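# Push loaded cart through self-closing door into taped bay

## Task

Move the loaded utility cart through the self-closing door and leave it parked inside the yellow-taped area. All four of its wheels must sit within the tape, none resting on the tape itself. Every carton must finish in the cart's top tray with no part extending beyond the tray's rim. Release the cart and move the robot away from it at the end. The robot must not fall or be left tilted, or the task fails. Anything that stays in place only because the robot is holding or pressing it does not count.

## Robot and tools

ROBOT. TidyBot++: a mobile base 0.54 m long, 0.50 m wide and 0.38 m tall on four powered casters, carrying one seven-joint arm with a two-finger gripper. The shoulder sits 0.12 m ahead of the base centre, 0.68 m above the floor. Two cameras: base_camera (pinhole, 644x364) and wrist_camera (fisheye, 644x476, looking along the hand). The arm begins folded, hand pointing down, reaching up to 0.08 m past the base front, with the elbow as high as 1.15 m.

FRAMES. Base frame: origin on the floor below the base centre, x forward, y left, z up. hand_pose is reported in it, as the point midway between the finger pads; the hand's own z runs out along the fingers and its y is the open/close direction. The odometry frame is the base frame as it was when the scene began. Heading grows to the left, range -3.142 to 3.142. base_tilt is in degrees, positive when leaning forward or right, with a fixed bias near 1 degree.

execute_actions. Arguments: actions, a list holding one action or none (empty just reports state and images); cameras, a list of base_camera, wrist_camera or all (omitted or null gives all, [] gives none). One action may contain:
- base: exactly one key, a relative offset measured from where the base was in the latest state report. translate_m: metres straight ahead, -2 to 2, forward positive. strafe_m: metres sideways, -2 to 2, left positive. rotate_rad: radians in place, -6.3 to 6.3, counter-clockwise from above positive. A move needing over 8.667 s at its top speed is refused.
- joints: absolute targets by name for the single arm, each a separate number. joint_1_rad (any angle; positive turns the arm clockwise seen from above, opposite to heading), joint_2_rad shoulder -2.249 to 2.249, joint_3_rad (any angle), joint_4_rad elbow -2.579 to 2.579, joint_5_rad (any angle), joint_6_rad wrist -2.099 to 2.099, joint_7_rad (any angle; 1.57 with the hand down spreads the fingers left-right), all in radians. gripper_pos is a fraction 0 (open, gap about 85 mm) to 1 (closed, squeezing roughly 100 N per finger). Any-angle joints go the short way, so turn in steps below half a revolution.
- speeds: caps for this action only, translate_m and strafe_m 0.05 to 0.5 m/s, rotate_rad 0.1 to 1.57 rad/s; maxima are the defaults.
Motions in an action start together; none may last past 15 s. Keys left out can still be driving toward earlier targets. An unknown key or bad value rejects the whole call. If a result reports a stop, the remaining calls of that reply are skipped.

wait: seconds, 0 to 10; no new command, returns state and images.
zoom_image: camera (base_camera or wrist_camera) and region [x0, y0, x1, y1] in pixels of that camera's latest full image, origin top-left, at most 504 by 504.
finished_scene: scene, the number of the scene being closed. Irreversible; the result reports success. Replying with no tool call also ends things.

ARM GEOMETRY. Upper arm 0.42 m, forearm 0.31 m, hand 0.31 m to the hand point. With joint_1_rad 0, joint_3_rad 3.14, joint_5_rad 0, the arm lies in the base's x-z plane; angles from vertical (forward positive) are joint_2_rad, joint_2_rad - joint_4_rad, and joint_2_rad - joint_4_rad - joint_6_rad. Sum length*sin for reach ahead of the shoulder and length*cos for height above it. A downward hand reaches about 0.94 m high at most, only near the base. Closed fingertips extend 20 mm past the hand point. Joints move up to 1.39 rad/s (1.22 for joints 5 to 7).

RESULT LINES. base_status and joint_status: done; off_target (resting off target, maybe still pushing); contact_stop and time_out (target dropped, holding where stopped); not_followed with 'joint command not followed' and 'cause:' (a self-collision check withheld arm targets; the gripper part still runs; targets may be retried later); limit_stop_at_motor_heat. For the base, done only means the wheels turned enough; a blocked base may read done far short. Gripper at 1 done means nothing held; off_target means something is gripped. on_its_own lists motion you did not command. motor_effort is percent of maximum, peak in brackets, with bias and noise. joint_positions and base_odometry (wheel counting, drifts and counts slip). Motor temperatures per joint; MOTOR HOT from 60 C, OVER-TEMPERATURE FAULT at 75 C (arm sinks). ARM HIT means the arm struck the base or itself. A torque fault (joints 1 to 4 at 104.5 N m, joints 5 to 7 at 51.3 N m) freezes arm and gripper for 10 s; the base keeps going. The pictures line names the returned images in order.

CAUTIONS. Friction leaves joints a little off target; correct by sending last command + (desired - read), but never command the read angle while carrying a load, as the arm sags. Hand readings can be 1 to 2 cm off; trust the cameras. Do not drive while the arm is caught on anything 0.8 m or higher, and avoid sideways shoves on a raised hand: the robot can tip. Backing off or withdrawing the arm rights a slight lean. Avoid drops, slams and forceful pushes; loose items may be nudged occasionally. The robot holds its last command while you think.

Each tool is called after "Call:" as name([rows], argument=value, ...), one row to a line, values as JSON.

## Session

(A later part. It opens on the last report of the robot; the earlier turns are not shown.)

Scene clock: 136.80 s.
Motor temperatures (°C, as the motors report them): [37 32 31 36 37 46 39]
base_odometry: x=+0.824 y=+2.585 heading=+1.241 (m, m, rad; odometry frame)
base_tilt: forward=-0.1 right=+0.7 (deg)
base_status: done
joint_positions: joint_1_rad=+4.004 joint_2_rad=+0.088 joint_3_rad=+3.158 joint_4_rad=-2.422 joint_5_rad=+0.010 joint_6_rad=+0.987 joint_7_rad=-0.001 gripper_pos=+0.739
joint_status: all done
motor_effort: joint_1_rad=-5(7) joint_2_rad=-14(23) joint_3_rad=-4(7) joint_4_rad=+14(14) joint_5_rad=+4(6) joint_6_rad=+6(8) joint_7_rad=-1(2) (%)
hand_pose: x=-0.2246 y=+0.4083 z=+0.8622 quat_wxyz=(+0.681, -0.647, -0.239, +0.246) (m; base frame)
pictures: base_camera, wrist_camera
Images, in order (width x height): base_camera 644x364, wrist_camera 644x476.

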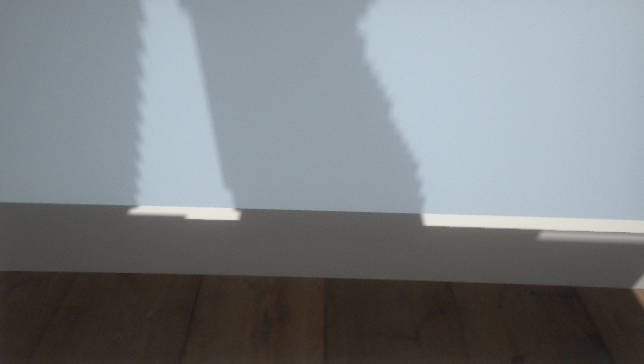

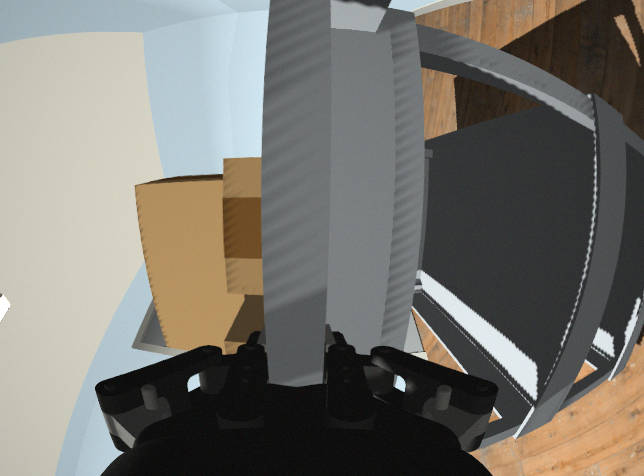

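Call:
execute_actions([
  {"base":{"translate_m":-0.2},"speeds":{"translate_m":0.15},"joints":{"joint_1_rad":4.15}},
], cameras=["base_camera"])

Call:
execute_actions([
  {"base":{"translate_m":-0.2},"speeds":{"translate_m":0.15},"joints":{"joint_1_rad":4.31}},
], cameras=[])

Call:
execute_actions([
  {"base":{"translate_m":-0.2},"speeds":{"translate_m":0.15},"joints":{"joint_1_rad":4.48}},
])

Scene clock: 147.03 s.
Motor temperatures (°C, as the motors report them): [37 32 31 36 37 47 39]
base_odometry: x=+0.759 y=+2.395 heading=+1.241 (m, m, rad; odometry frame)
base_tilt: forward=+0.0 right=+0.6 (deg)
base_status: done
joint_positions: joint_1_rad=+4.153 joint_2_rad=+0.070 joint_3_rad=+3.140 joint_4_rad=-2.441 joint_5_rad=+0.009 joint_6_rad=+0.988 joint_7_rad=-0.001 gripper_pos=+0.739
joint_status: all done
motor_effort: joint_1_rad=-1(7) joint_2_rad=-12(14) joint_3_rad=-2(7) joint_4_rad=+12(18) joint_5_rad=+1(6) joint_6_rad=+5(7) joint_7_rad=-1(0) (%)
hand_pose: x=-0.1639 y=+0.4430 z=+0.8621 quat_wxyz=(+0.695, -0.662, -0.195, +0.201) (m; base frame)
pictures: base_camera
Images, in order (width x height): base_camera 644x364.

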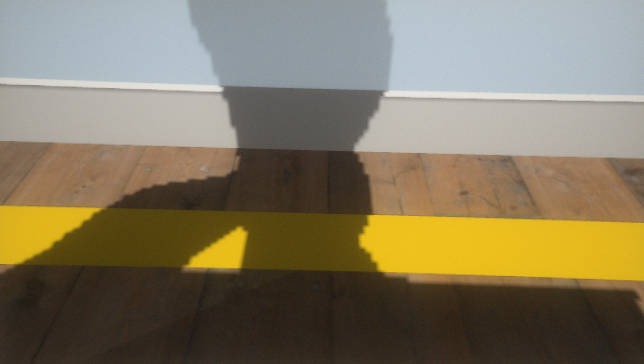

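Scene clock: 149.03 s.
Motor temperatures (°C, as the motors report them): [37 32 31 36 37 47 39]
base_odometry: x=+0.694 y=+2.206 heading=+1.241 (m, m, rad; odometry frame)
base_tilt: forward=-0.1 right=+0.6 (deg)
base_status: done
joint_positions: joint_1_rad=+4.326 joint_2_rad=+0.066 joint_3_rad=+3.153 joint_4_rad=-2.447 joint_5_rad=+0.009 joint_6_rad=+0.989 joint_7_rad=-0.001 gripper_pos=+0.739
joint_status: all done
motor_effort: joint_1_rad=-4(4) joint_2_rad=-14(15) joint_3_rad=-4(6) joint_4_rad=+10(19) joint_5_rad=+4(5) joint_6_rad=+6(6) joint_7_rad=-1(2) (%)
hand_pose: x=-0.0765 y=+0.4859 z=+0.8621 quat_wxyz=(+0.711, -0.677, -0.133, +0.136) (m; base frame)
pictures: none
No camera images: the call's "cameras" was empty. Leave "cameras" out to get every camera's image.

Scene clock: 151.00 s.
Motor temperatures (°C, as the motors report them): [37 32 31 36 37 47 39]
base_odometry: x=+0.630 y=+2.016 heading=+1.241 (m, m, rad; odometry frame)
base_tilt: forward=-0.1 right=+0.6 (deg)
base_status: done
joint_positions: joint_1_rad=+4.501 joint_2_rad=+0.067 joint_3_rad=+3.157 joint_4_rad=-2.446 joint_5_rad=+0.009 joint_6_rad=+0.990 joint_7_rad=-0.001 gripper_pos=+0.739
joint_status: all done
motor_effort: joint_1_rad=-3(6) joint_2_rad=-15(14) joint_3_rad=-4(7) joint_4_rad=+9(18) joint_5_rad=+4(5) joint_6_rad=+5(7) joint_7_rad=-1(2) (%)
hand_pose: x=+0.0131 y=+0.5134 z=+0.8622 quat_wxyz=(+0.720, -0.686, -0.072, +0.071) (m; base frame)
pictures: base_camera, wrist_camera
Images, in order (width x height): base_camera 644x364, wrist_camera 644x476.

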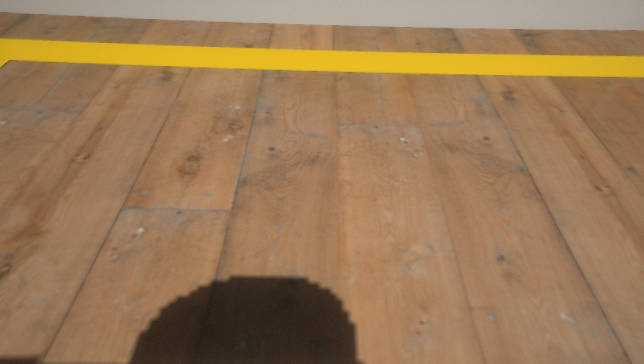

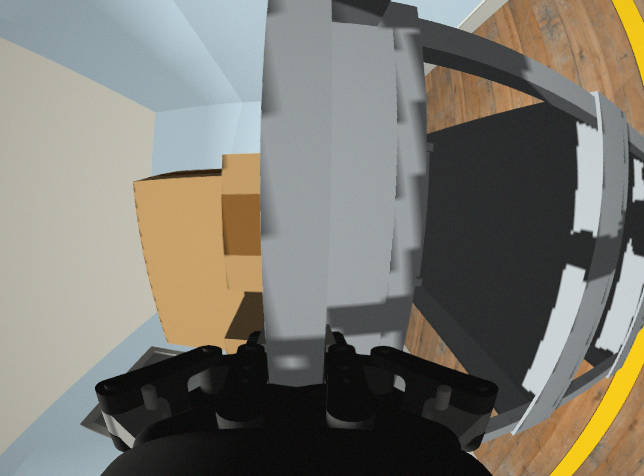

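Call:
execute_actions([
  {"base":{"strafe_m":-0.35},"speeds":{"strafe_m":0.15},"joints":{"joint_1_rad":4.55}},
], cameras=["base_camera"])

Call:
execute_actions([
  {"joints":{"gripper_pos":0}},
], cameras=[])

Call:
execute_actions([
  {"base":{"strafe_m":-0.07},"joints":{"joint_2_rad":-0.04,"joint_4_rad":-2.52,"joint_6_rad":0.89}},
])

Scene clock: 157.97 s.
Motor temperatures (°C, as the motors report them): [37 32 31 36 37 47 39]
base_odometry: x=+0.961 y=+1.903 heading=+1.241 (m, m, rad; odometry frame)
base_tilt: forward=+0.0 right=+0.7 (deg)
base_status: done
joint_positions: joint_1_rad=+4.536 joint_2_rad=+0.087 joint_3_rad=+3.119 joint_4_rad=-2.425 joint_5_rad=+0.012 joint_6_rad=+0.990 joint_7_rad=-0.001 gripper_pos=+0.739
joint_status: all done
motor_effort: joint_1_rad=+6(6) joint_2_rad=-15(23) joint_3_rad=+5(6) joint_4_rad=+13(14) joint_5_rad=-4(4) joint_6_rad=+7(8) joint_7_rad=-1(0) (%)
hand_pose: x=+0.0098 y=+0.5209 z=+0.8622 quat_wxyz=(+0.720, -0.686, -0.073, +0.074) (m; base frame)
pictures: base_camera
Images, in order (width x height): base_camera 644x364.

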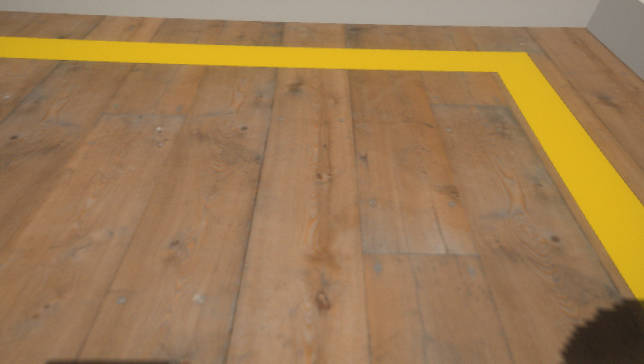

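Scene clock: 159.07 s.
Motor temperatures (°C, as the motors report them): [37 32 31 36 37 47 39]
base_odometry: x=+0.961 y=+1.903 heading=+1.241 (m, m, rad; odometry frame)
base_tilt: forward=-0.1 right=+0.6 (deg)
base_status: not commanded
joint_positions: joint_1_rad=+4.547 joint_2_rad=+0.089 joint_3_rad=+3.134 joint_4_rad=-2.430 joint_5_rad=+0.012 joint_6_rad=+0.990 joint_7_rad=-0.001 gripper_pos=+0.000
joint_status: all done
motor_effort: joint_1_rad=+1(6) joint_2_rad=-18(19) joint_3_rad=+0(5) joint_4_rad=+15(15) joint_5_rad=+0(4) joint_6_rad=+8(8) joint_7_rad=-1(0) (%)
hand_pose: x=+0.0230 y=+0.5230 z=+0.8585 quat_wxyz=(+0.719, -0.689, -0.065, +0.064) (m; base frame)
pictures: none
No camera images: the call's "cameras" was empty. Leave "cameras" out to get every camera's image.

Scene clock: 160.20 s.
Motor temperatures (°C, as the motors report them): [37 32 31 36 37 47 39]
base_odometry: x=+1.027 y=+1.880 heading=+1.241 (m, m, rad; odometry frame)
base_tilt: forward=-0.1 right=+0.7 (deg)
base_status: done
joint_positions: joint_1_rad=+4.547 joint_2_rad=-0.040 joint_3_rad=+3.134 joint_4_rad=-2.502 joint_5_rad=+0.012 joint_6_rad=+0.923 joint_7_rad=-0.001 gripper_pos=+0.000
joint_status: all done
motor_effort: joint_1_rad=+0(0) joint_2_rad=-14(19) joint_3_rad=+0(1) joint_4_rad=+16(17) joint_5_rad=+0(0) joint_6_rad=+8(7) joint_7_rad=-1(1) (%)
hand_pose: x=+0.0298 y=+0.4837 z=+0.8674 quat_wxyz=(+0.715, -0.693, -0.066, +0.063) (m; base frame)
pictures: base_camera, wrist_camera
Images, in order (width x height): base_camera 644x364, wrist_camera 644x476.

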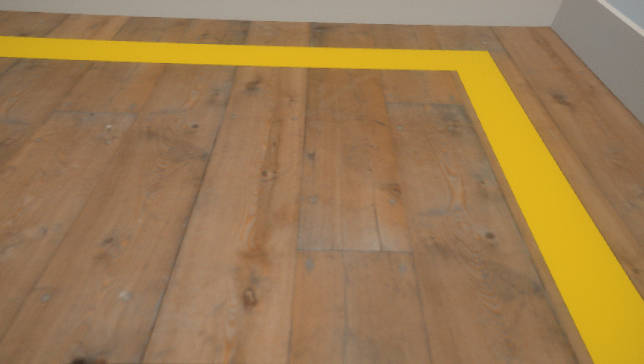

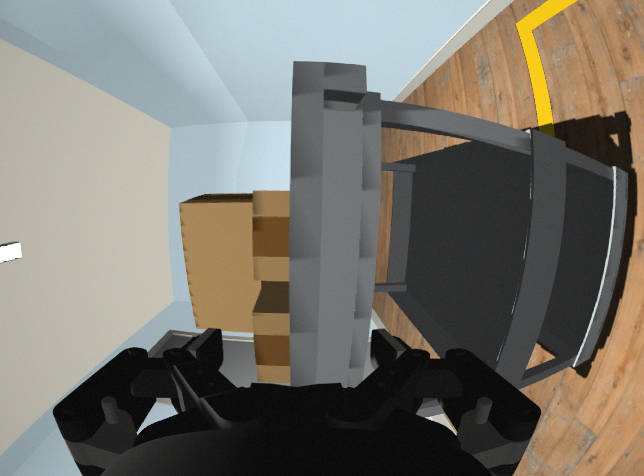

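Call:
execute_actions([
  {"base":{"strafe_m":0.11},"speeds":{"strafe_m":0.1}},
], cameras=[])

Call:
execute_actions([
  {"joints":{"gripper_pos":1}},
], cameras=[])

Call:
execute_actions([
  {"base":{"strafe_m":-0.27},"speeds":{"strafe_m":0.12},"joints":{"joint_2_rad":-0.2,"joint_4_rad":-2.575,"joint_6_rad":0.8}},
])

Scene clock: 164.60 s.
Motor temperatures (°C, as the motors report them): [37 32 31 36 37 47 39]
base_odometry: x=+0.923 y=+1.916 heading=+1.240 (m, m, rad; odometry frame)
base_tilt: forward=-0.1 right=+0.6 (deg)
base_status: done
joint_positions: joint_1_rad=+4.547 joint_2_rad=-0.040 joint_3_rad=+3.134 joint_4_rad=-2.502 joint_5_rad=+0.012 joint_6_rad=+0.922 joint_7_rad=-0.001 gripper_pos=+0.000
joint_status: not commanded
motor_effort: joint_1_rad=+1(1) joint_2_rad=-13(16) joint_3_rad=+0(1) joint_4_rad=+16(17) joint_5_rad=+0(0) joint_6_rad=+7(9) joint_7_rad=-1(1) (%)
hand_pose: x=+0.0298 y=+0.4836 z=+0.8669 quat_wxyz=(+0.715, -0.693, -0.066, +0.063) (m; base frame)
pictures: none
No camera images: the call's "cameras" was empty. Leave "cameras" out to get every camera's image.

Scene clock: 165.70 s.
Motor temperatures (°C, as the motors report them): [37 32 31 36 37 47 39]
base_odometry: x=+0.923 y=+1.916 heading=+1.241 (m, m, rad; odometry frame)
base_tilt: forward=-0.1 right=+0.7 (deg)
base_status: not commanded
joint_positions: joint_1_rad=+4.547 joint_2_rad=-0.039 joint_3_rad=+3.134 joint_4_rad=-2.507 joint_5_rad=+0.012 joint_6_rad=+0.912 joint_7_rad=-0.001 gripper_pos=+0.740
joint_status: gripper_pos off_target (ended at +0.740, target +1.000)
motor_effort: joint_1_rad=+0(0) joint_2_rad=-12(17) joint_3_rad=-1(0) joint_4_rad=+14(21) joint_5_rad=+1(1) joint_6_rad=+7(13) joint_7_rad=+0(0) (%)
hand_pose: x=+0.0300 y=+0.4828 z=+0.8617 quat_wxyz=(+0.710, -0.698, -0.066, +0.063) (m; base frame)
pictures: none
No camera images: the call's "cameras" was empty. Leave "cameras" out to get every camera's image.

Scene clock: 168.53 s.
Motor temperatures (°C, as the motors report them): [37 32 31 36 37 47 39]
base_odometry: x=+1.179 y=+1.828 heading=+1.240 (m, m, rad; odometry frame)
base_tilt: forward=-0.1 right=+0.6 (deg)
base_status: done
joint_positions: joint_1_rad=+4.544 joint_2_rad=-0.173 joint_3_rad=+3.126 joint_4_rad=-2.567 joint_5_rad=+0.012 joint_6_rad=+0.810 joint_7_rad=-0.003 gripper_pos=+0.740
joint_status: all done
joint sent to its limit — the command would take joint_4_rad past its lower limit, so that joint was sent only as far as its limit.
motor_effort: joint_1_rad=+3(4) joint_2_rad=-13(24) joint_3_rad=+3(4) joint_4_rad=+18(20) joint_5_rad=-1(1) joint_6_rad=+9(14) joint_7_rad=+1(0) (%)
hand_pose: x=+0.0318 y=+0.4440 z=+0.8616 quat_wxyz=(+0.699, -0.708, -0.071, +0.065) (m; base frame)
pictures: base_camera, wrist_camera
Images, in order (width x height): base_camera 644x364, wrist_camera 644x476.

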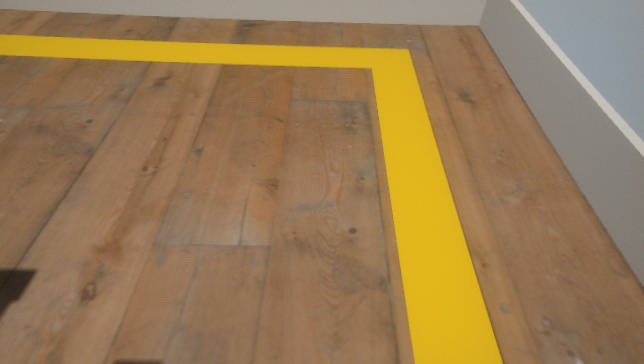

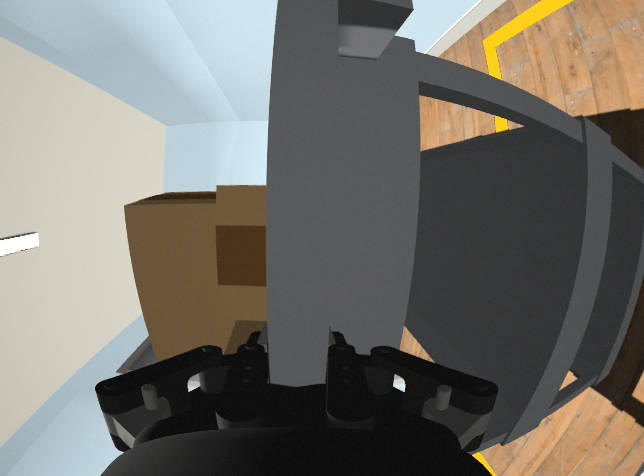

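Call:
execute_actions([
  {"base":{"translate_m":0.07},"joints":{"joint_1_rad":4.37}},
], cameras=[])

Call:
execute_actions([
  {"base":{"translate_m":0.07},"joints":{"joint_1_rad":4.2}},
], cameras=["wrist_camera"])

Call:
execute_actions([
  {"joints":{"gripper_pos":0}},
], cameras=[])

Call:
execute_actions([
  {"base":{"translate_m":0.1},"joints":{"joint_1_rad":3.8}},
])

Scene clock: 173.63 s.
Motor temperatures (°C, as the motors report them): [37 32 31 36 37 47 39]
base_odometry: x=+1.202 y=+1.894 heading=+1.240 (m, m, rad; odometry frame)
base_tilt: forward=-0.1 right=+0.5 (deg)
base_status: done
joint_positions: joint_1_rad=+4.402 joint_2_rad=-0.174 joint_3_rad=+3.140 joint_4_rad=-2.567 joint_5_rad=+0.012 joint_6_rad=+0.809 joint_7_rad=-0.007 gripper_pos=+0.740
joint_status: all done
motor_effort: joint_1_rad=-2(6) joint_2_rad=-14(16) joint_3_rad=-3(5) joint_4_rad=+17(19) joint_5_rad=+3(4) joint_6_rad=+11(11) joint_7_rad=+1(1) (%)
hand_pose: x=-0.0238 y=+0.4294 z=+0.8617 quat_wxyz=(+0.693, -0.703, -0.114, +0.112) (m; base frame)
pictures: none
No camera images: the call's "cameras" was empty. Leave "cameras" out to get every camera's image.

Scene clock: 174.73 s.
Motor temperatures (°C, as the motors report them): [37 32 31 36 37 47 39]
base_odometry: x=+1.225 y=+1.961 heading=+1.240 (m, m, rad; odometry frame)
base_tilt: forward=-0.1 right=+0.6 (deg)
base_status: done
joint_positions: joint_1_rad=+4.241 joint_2_rad=-0.174 joint_3_rad=+3.149 joint_4_rad=-2.567 joint_5_rad=+0.008 joint_6_rad=+0.808 joint_7_rad=-0.017 gripper_pos=+0.740
joint_status: joint_1_rad off_target (ended at +4.241, target +4.200)
motor_effort: joint_1_rad=-4(4) joint_2_rad=-13(17) joint_3_rad=-5(5) joint_4_rad=+17(17) joint_5_rad=+6(6) joint_6_rad=+10(12) joint_7_rad=+2(2) (%)
hand_pose: x=-0.0862 y=+0.4034 z=+0.8615 quat_wxyz=(+0.682, -0.694, -0.161, +0.168) (m; base frame)
pictures: wrist_camera
Images, in order (width x height): wrist_camera 644x476.

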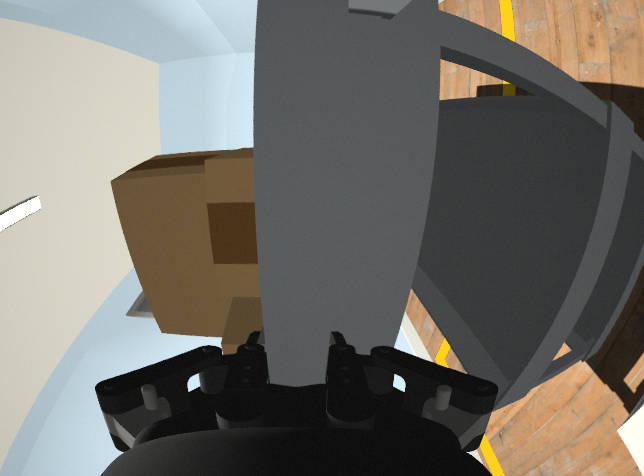

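Scene clock: 175.83 s.
Motor temperatures (°C, as the motors report them): [37 32 31 36 37 47 39]
base_odometry: x=+1.225 y=+1.961 heading=+1.240 (m, m, rad; odometry frame)
base_tilt: forward=-0.1 right=+0.6 (deg)
base_status: not commanded
joint_positions: joint_1_rad=+4.210 joint_2_rad=-0.186 joint_3_rad=+3.136 joint_4_rad=-2.567 joint_5_rad=+0.008 joint_6_rad=+0.808 joint_7_rad=-0.017 gripper_pos=+0.000
joint_status: all done
motor_effort: joint_1_rad=+0(5) joint_2_rad=-9(14) joint_3_rad=+0(5) joint_4_rad=+16(16) joint_5_rad=+0(6) joint_6_rad=+8(10) joint_7_rad=-1(1) (%)
hand_pose: x=-0.1027 y=+0.3919 z=+0.8670 quat_wxyz=(+0.682, -0.686, -0.176, +0.183) (m; base frame)
pictures: none
No camera images: the call's "cameras" was empty. Leave "cameras" out to get every camera's image.

Scene clock: 177.37 s.
Motor temperatures (°C, as the motors report them): [37 32 31 36 37 47 39]
base_odometry: x=+1.257 y=+2.055 heading=+1.240 (m, m, rad; odometry frame)
base_tilt: forward=-0.1 right=+0.6 (deg)
base_status: done
joint_positions: joint_1_rad=+3.812 joint_2_rad=-0.188 joint_3_rad=+3.136 joint_4_rad=-2.567 joint_5_rad=+0.008 joint_6_rad=+0.808 joint_7_rad=-0.017 gripper_pos=+0.000
joint_status: all done
motor_effort: joint_1_rad=+0(0) joint_2_rad=-9(11) joint_3_rad=+0(1) joint_4_rad=+16(16) joint_5_rad=+1(1) joint_6_rad=+9(8) joint_7_rad=-1(1) (%)
hand_pose: x=-0.2370 y=+0.2750 z=+0.8681 quat_wxyz=(+0.633, -0.636, -0.308, +0.314) (m; base frame)
pictures: base_camera, wrist_camera
Images, in order (width x height): base_camera 644x364, wrist_camera 644x476.

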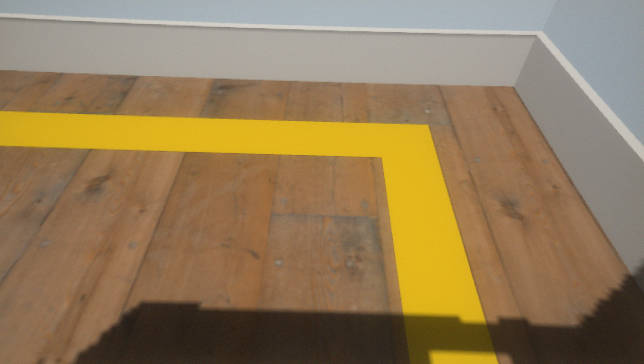

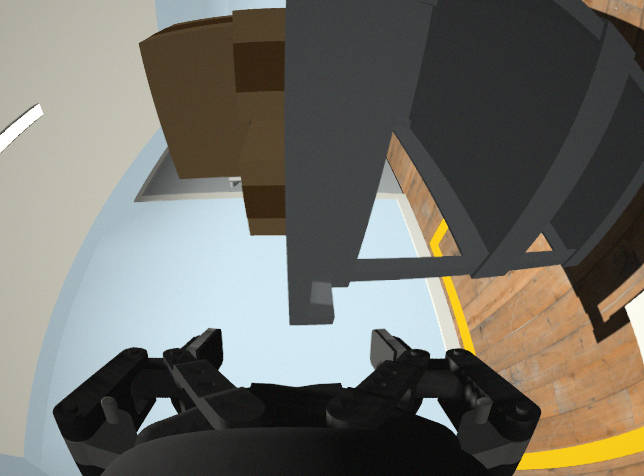

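Call:
execute_actions([
  {"base":{"translate_m":0.43},"joints":{"joint_1_rad":3.1}},
], cameras=[])

Call:
execute_actions([
  {"joints":{"joint_1_rad":3.0,"joint_2_rad":-0.2,"joint_4_rad":-1.0,"joint_6_rad":-1.7,"joint_7_rad":1.57}},
], cameras=[])

Call:
execute_actions([
  {"base":{"strafe_m":1.45}},
])

Scene clock: 181.93 s.
Motor temperatures (°C, as the motors report them): [37 32 31 36 37 47 39]
base_odometry: x=+1.397 y=+2.462 heading=+1.240 (m, m, rad; odometry frame)
base_tilt: forward=-0.1 right=+0.6 (deg)
base_status: done
joint_positions: joint_1_rad=+3.113 joint_2_rad=-0.194 joint_3_rad=+3.136 joint_4_rad=-2.567 joint_5_rad=+0.008 joint_6_rad=+0.808 joint_7_rad=-0.017 gripper_pos=+0.000
joint_status: all done
motor_effort: joint_1_rad=+1(1) joint_2_rad=-9(12) joint_3_rad=+0(1) joint_4_rad=+16(16) joint_5_rad=+0(0) joint_6_rad=+8(8) joint_7_rad=-1(1) (%)
hand_pose: x=-0.3293 y=-0.0187 z=+0.8708 quat_wxyz=(+0.489, -0.491, -0.506, +0.514) (m; base frame)
pictures: none
No camera images: the call's "cameras" was empty. Leave "cameras" out to get every camera's image.

Scene clock: 185.03 s.
Motor temperatures (°C, as the motors report them): [37 32 31 36 37 46 39]
base_odometry: x=+1.397 y=+2.462 heading=+1.240 (m, m, rad; odometry frame)
base_tilt: forward=-0.1 right=+0.7 (deg)
base_status: not commanded
joint_positions: joint_1_rad=+3.017 joint_2_rad=-0.194 joint_3_rad=+3.136 joint_4_rad=-1.022 joint_5_rad=+0.008 joint_6_rad=-1.670 joint_7_rad=+1.540 gripper_pos=+0.000
joint_status: all done
motor_effort: joint_1_rad=+1(1) joint_2_rad=-8(15) joint_3_rad=+0(1) joint_4_rad=+16(22) joint_5_rad=+0(0) joint_6_rad=+4(9) joint_7_rad=-1(1) (%)
hand_pose: x=-0.2153 y=-0.0432 z=+1.0581 quat_wxyz=(+0.315, +0.046, -0.948, +0.021) (m; base frame)
pictures: none
No camera images: the call's "cameras" was empty. Leave "cameras" out to get every camera's image.

Scene clock: 189.30 s.
Motor temperatures (°C, as the motors report them): [37 32 31 36 37 46 39]
base_odometry: x=+0.026 y=+2.934 heading=+1.240 (m, m, rad; odometry frame)
base_tilt: forward=+0.0 right=+0.7 (deg)
base_status: done
joint_positions: joint_1_rad=+3.013 joint_2_rad=-0.194 joint_3_rad=+3.136 joint_4_rad=-1.022 joint_5_rad=+0.008 joint_6_rad=-1.670 joint_7_rad=+1.540 gripper_pos=+0.000
joint_status: not commanded
motor_effort: joint_1_rad=+0(1) joint_2_rad=-8(9) joint_3_rad=+1(2) joint_4_rad=+16(16) joint_5_rad=+0(1) joint_6_rad=+5(5) joint_7_rad=-1(1) (%)
hand_pose: x=-0.2151 y=-0.0446 z=+1.0582 quat_wxyz=(+0.315, +0.048, -0.948, +0.022) (m; base frame)
pictures: base_camera, wrist_camera
Images, in order (width x height): base_camera 644x364, wrist_camera 644x476.

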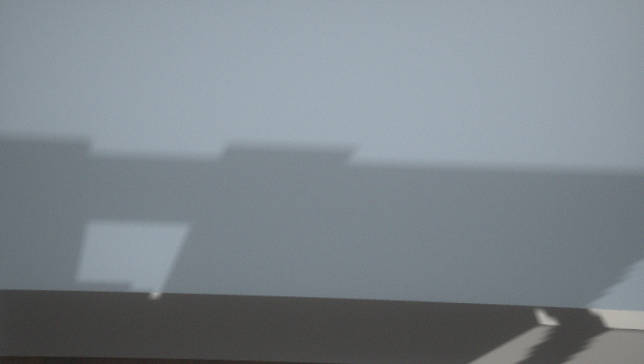

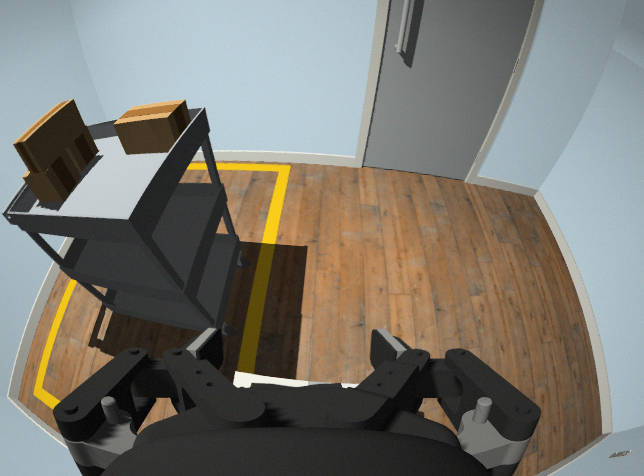

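Call:
zoom_image(camera="wrist_camera", region=[0,80,320,380])

Region (0, 80, 320, 380) of wrist_camera's 644x476 image, scaled by 1.575; it fills the top 472 rows of this view, and the rest is white.

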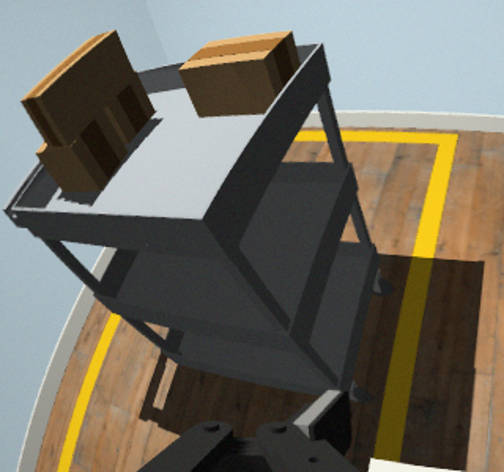

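Call:
execute_actions([
  {"base":{"translate_m":-0.65},"joints":{"joint_1_rad":3.14}},
], cameras=[])

Call:
execute_actions([
  {"base":{"strafe_m":-0.2},"speeds":{"strafe_m":0.07}},
], cameras=[])

Call:
execute_actions([
  {"base":{"strafe_m":0.55},"joints":{"joint_1_rad":1.7}},
], cameras=["wrist_camera"])

Scene clock: 196.57 s.
Motor temperatures (°C, as the motors report them): [37 32 31 36 37 46 39]
base_odometry: x=-0.186 y=+2.319 heading=+1.239 (m, m, rad; odometry frame)
base_tilt: forward=+0.0 right=+0.7 (deg)
base_status: done
joint_positions: joint_1_rad=+3.128 joint_2_rad=-0.195 joint_3_rad=+3.136 joint_4_rad=-1.021 joint_5_rad=+0.008 joint_6_rad=-1.671 joint_7_rad=+1.540 gripper_pos=+0.000
joint_status: all done
motor_effort: joint_1_rad=+0(0) joint_2_rad=-8(12) joint_3_rad=+0(1) joint_4_rad=+15(17) joint_5_rad=+0(0) joint_6_rad=+5(6) joint_7_rad=-1(1) (%)
hand_pose: x=-0.2174 y=-0.0057 z=+1.0588 quat_wxyz=(+0.317, -0.007, -0.948, +0.004) (m; base frame)
pictures: none
No camera images: the call's "cameras" was empty. Leave "cameras" out to get every camera's image.

Scene clock: 199.93 s.
Motor temperatures (°C, as the motors report them): [37 32 31 36 37 46 39]
base_odometry: x=+0.004 y=+2.254 heading=+1.240 (m, m, rad; odometry frame)
base_tilt: forward=-0.1 right=+0.7 (deg)
base_status: done
joint_positions: joint_1_rad=+3.129 joint_2_rad=-0.196 joint_3_rad=+3.135 joint_4_rad=-1.021 joint_5_rad=+0.008 joint_6_rad=-1.671 joint_7_rad=+1.540 gripper_pos=+0.000
joint_status: not commanded
motor_effort: joint_1_rad=+1(1) joint_2_rad=-8(10) joint_3_rad=+1(2) joint_4_rad=+16(16) joint_5_rad=+0(1) joint_6_rad=+5(5) joint_7_rad=-1(0) (%)
hand_pose: x=-0.2170 y=-0.0057 z=+1.0592 quat_wxyz=(+0.317, -0.007, -0.948, +0.004) (m; base frame)
pictures: none
No camera images: the call's "cameras" was empty. Leave "cameras" out to get every camera's image.

Scene clock: 202.63 s.
Motor temperatures (°C, as the motors report them): [37 32 31 36 37 46 39]
base_odometry: x=-0.517 y=+2.432 heading=+1.240 (m, m, rad; odometry frame)
base_tilt: forward=-0.1 right=+0.7 (deg)
base_status: done
joint_positions: joint_1_rad=+1.713 joint_2_rad=-0.202 joint_3_rad=+3.135 joint_4_rad=-1.020 joint_5_rad=+0.008 joint_6_rad=-1.672 joint_7_rad=+1.540 gripper_pos=+0.000
joint_status: all done
motor_effort: joint_1_rad=+1(2) joint_2_rad=-8(11) joint_3_rad=+0(2) joint_4_rad=+16(16) joint_5_rad=+0(1) joint_6_rad=+5(5) joint_7_rad=-1(1) (%)
hand_pose: x=+0.0732 y=-0.3306 z=+1.0615 quat_wxyz=(+0.241, +0.611, -0.724, +0.211) (m; base frame)
pictures: wrist_camera
Images, in order (width x height): wrist_camera 644x476.

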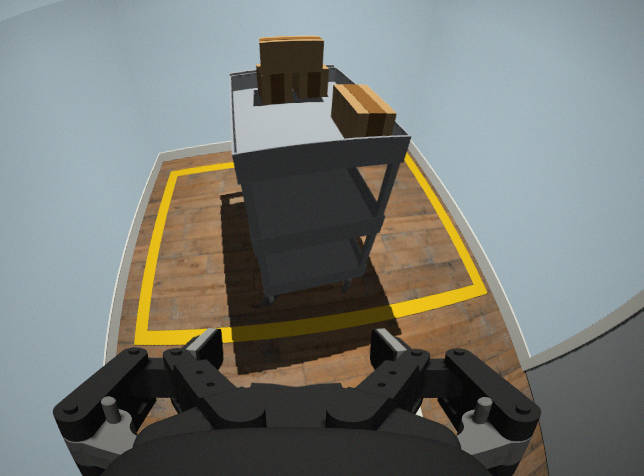

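Call:
finished_scene(scene=1)

The scene is finished: the task was done.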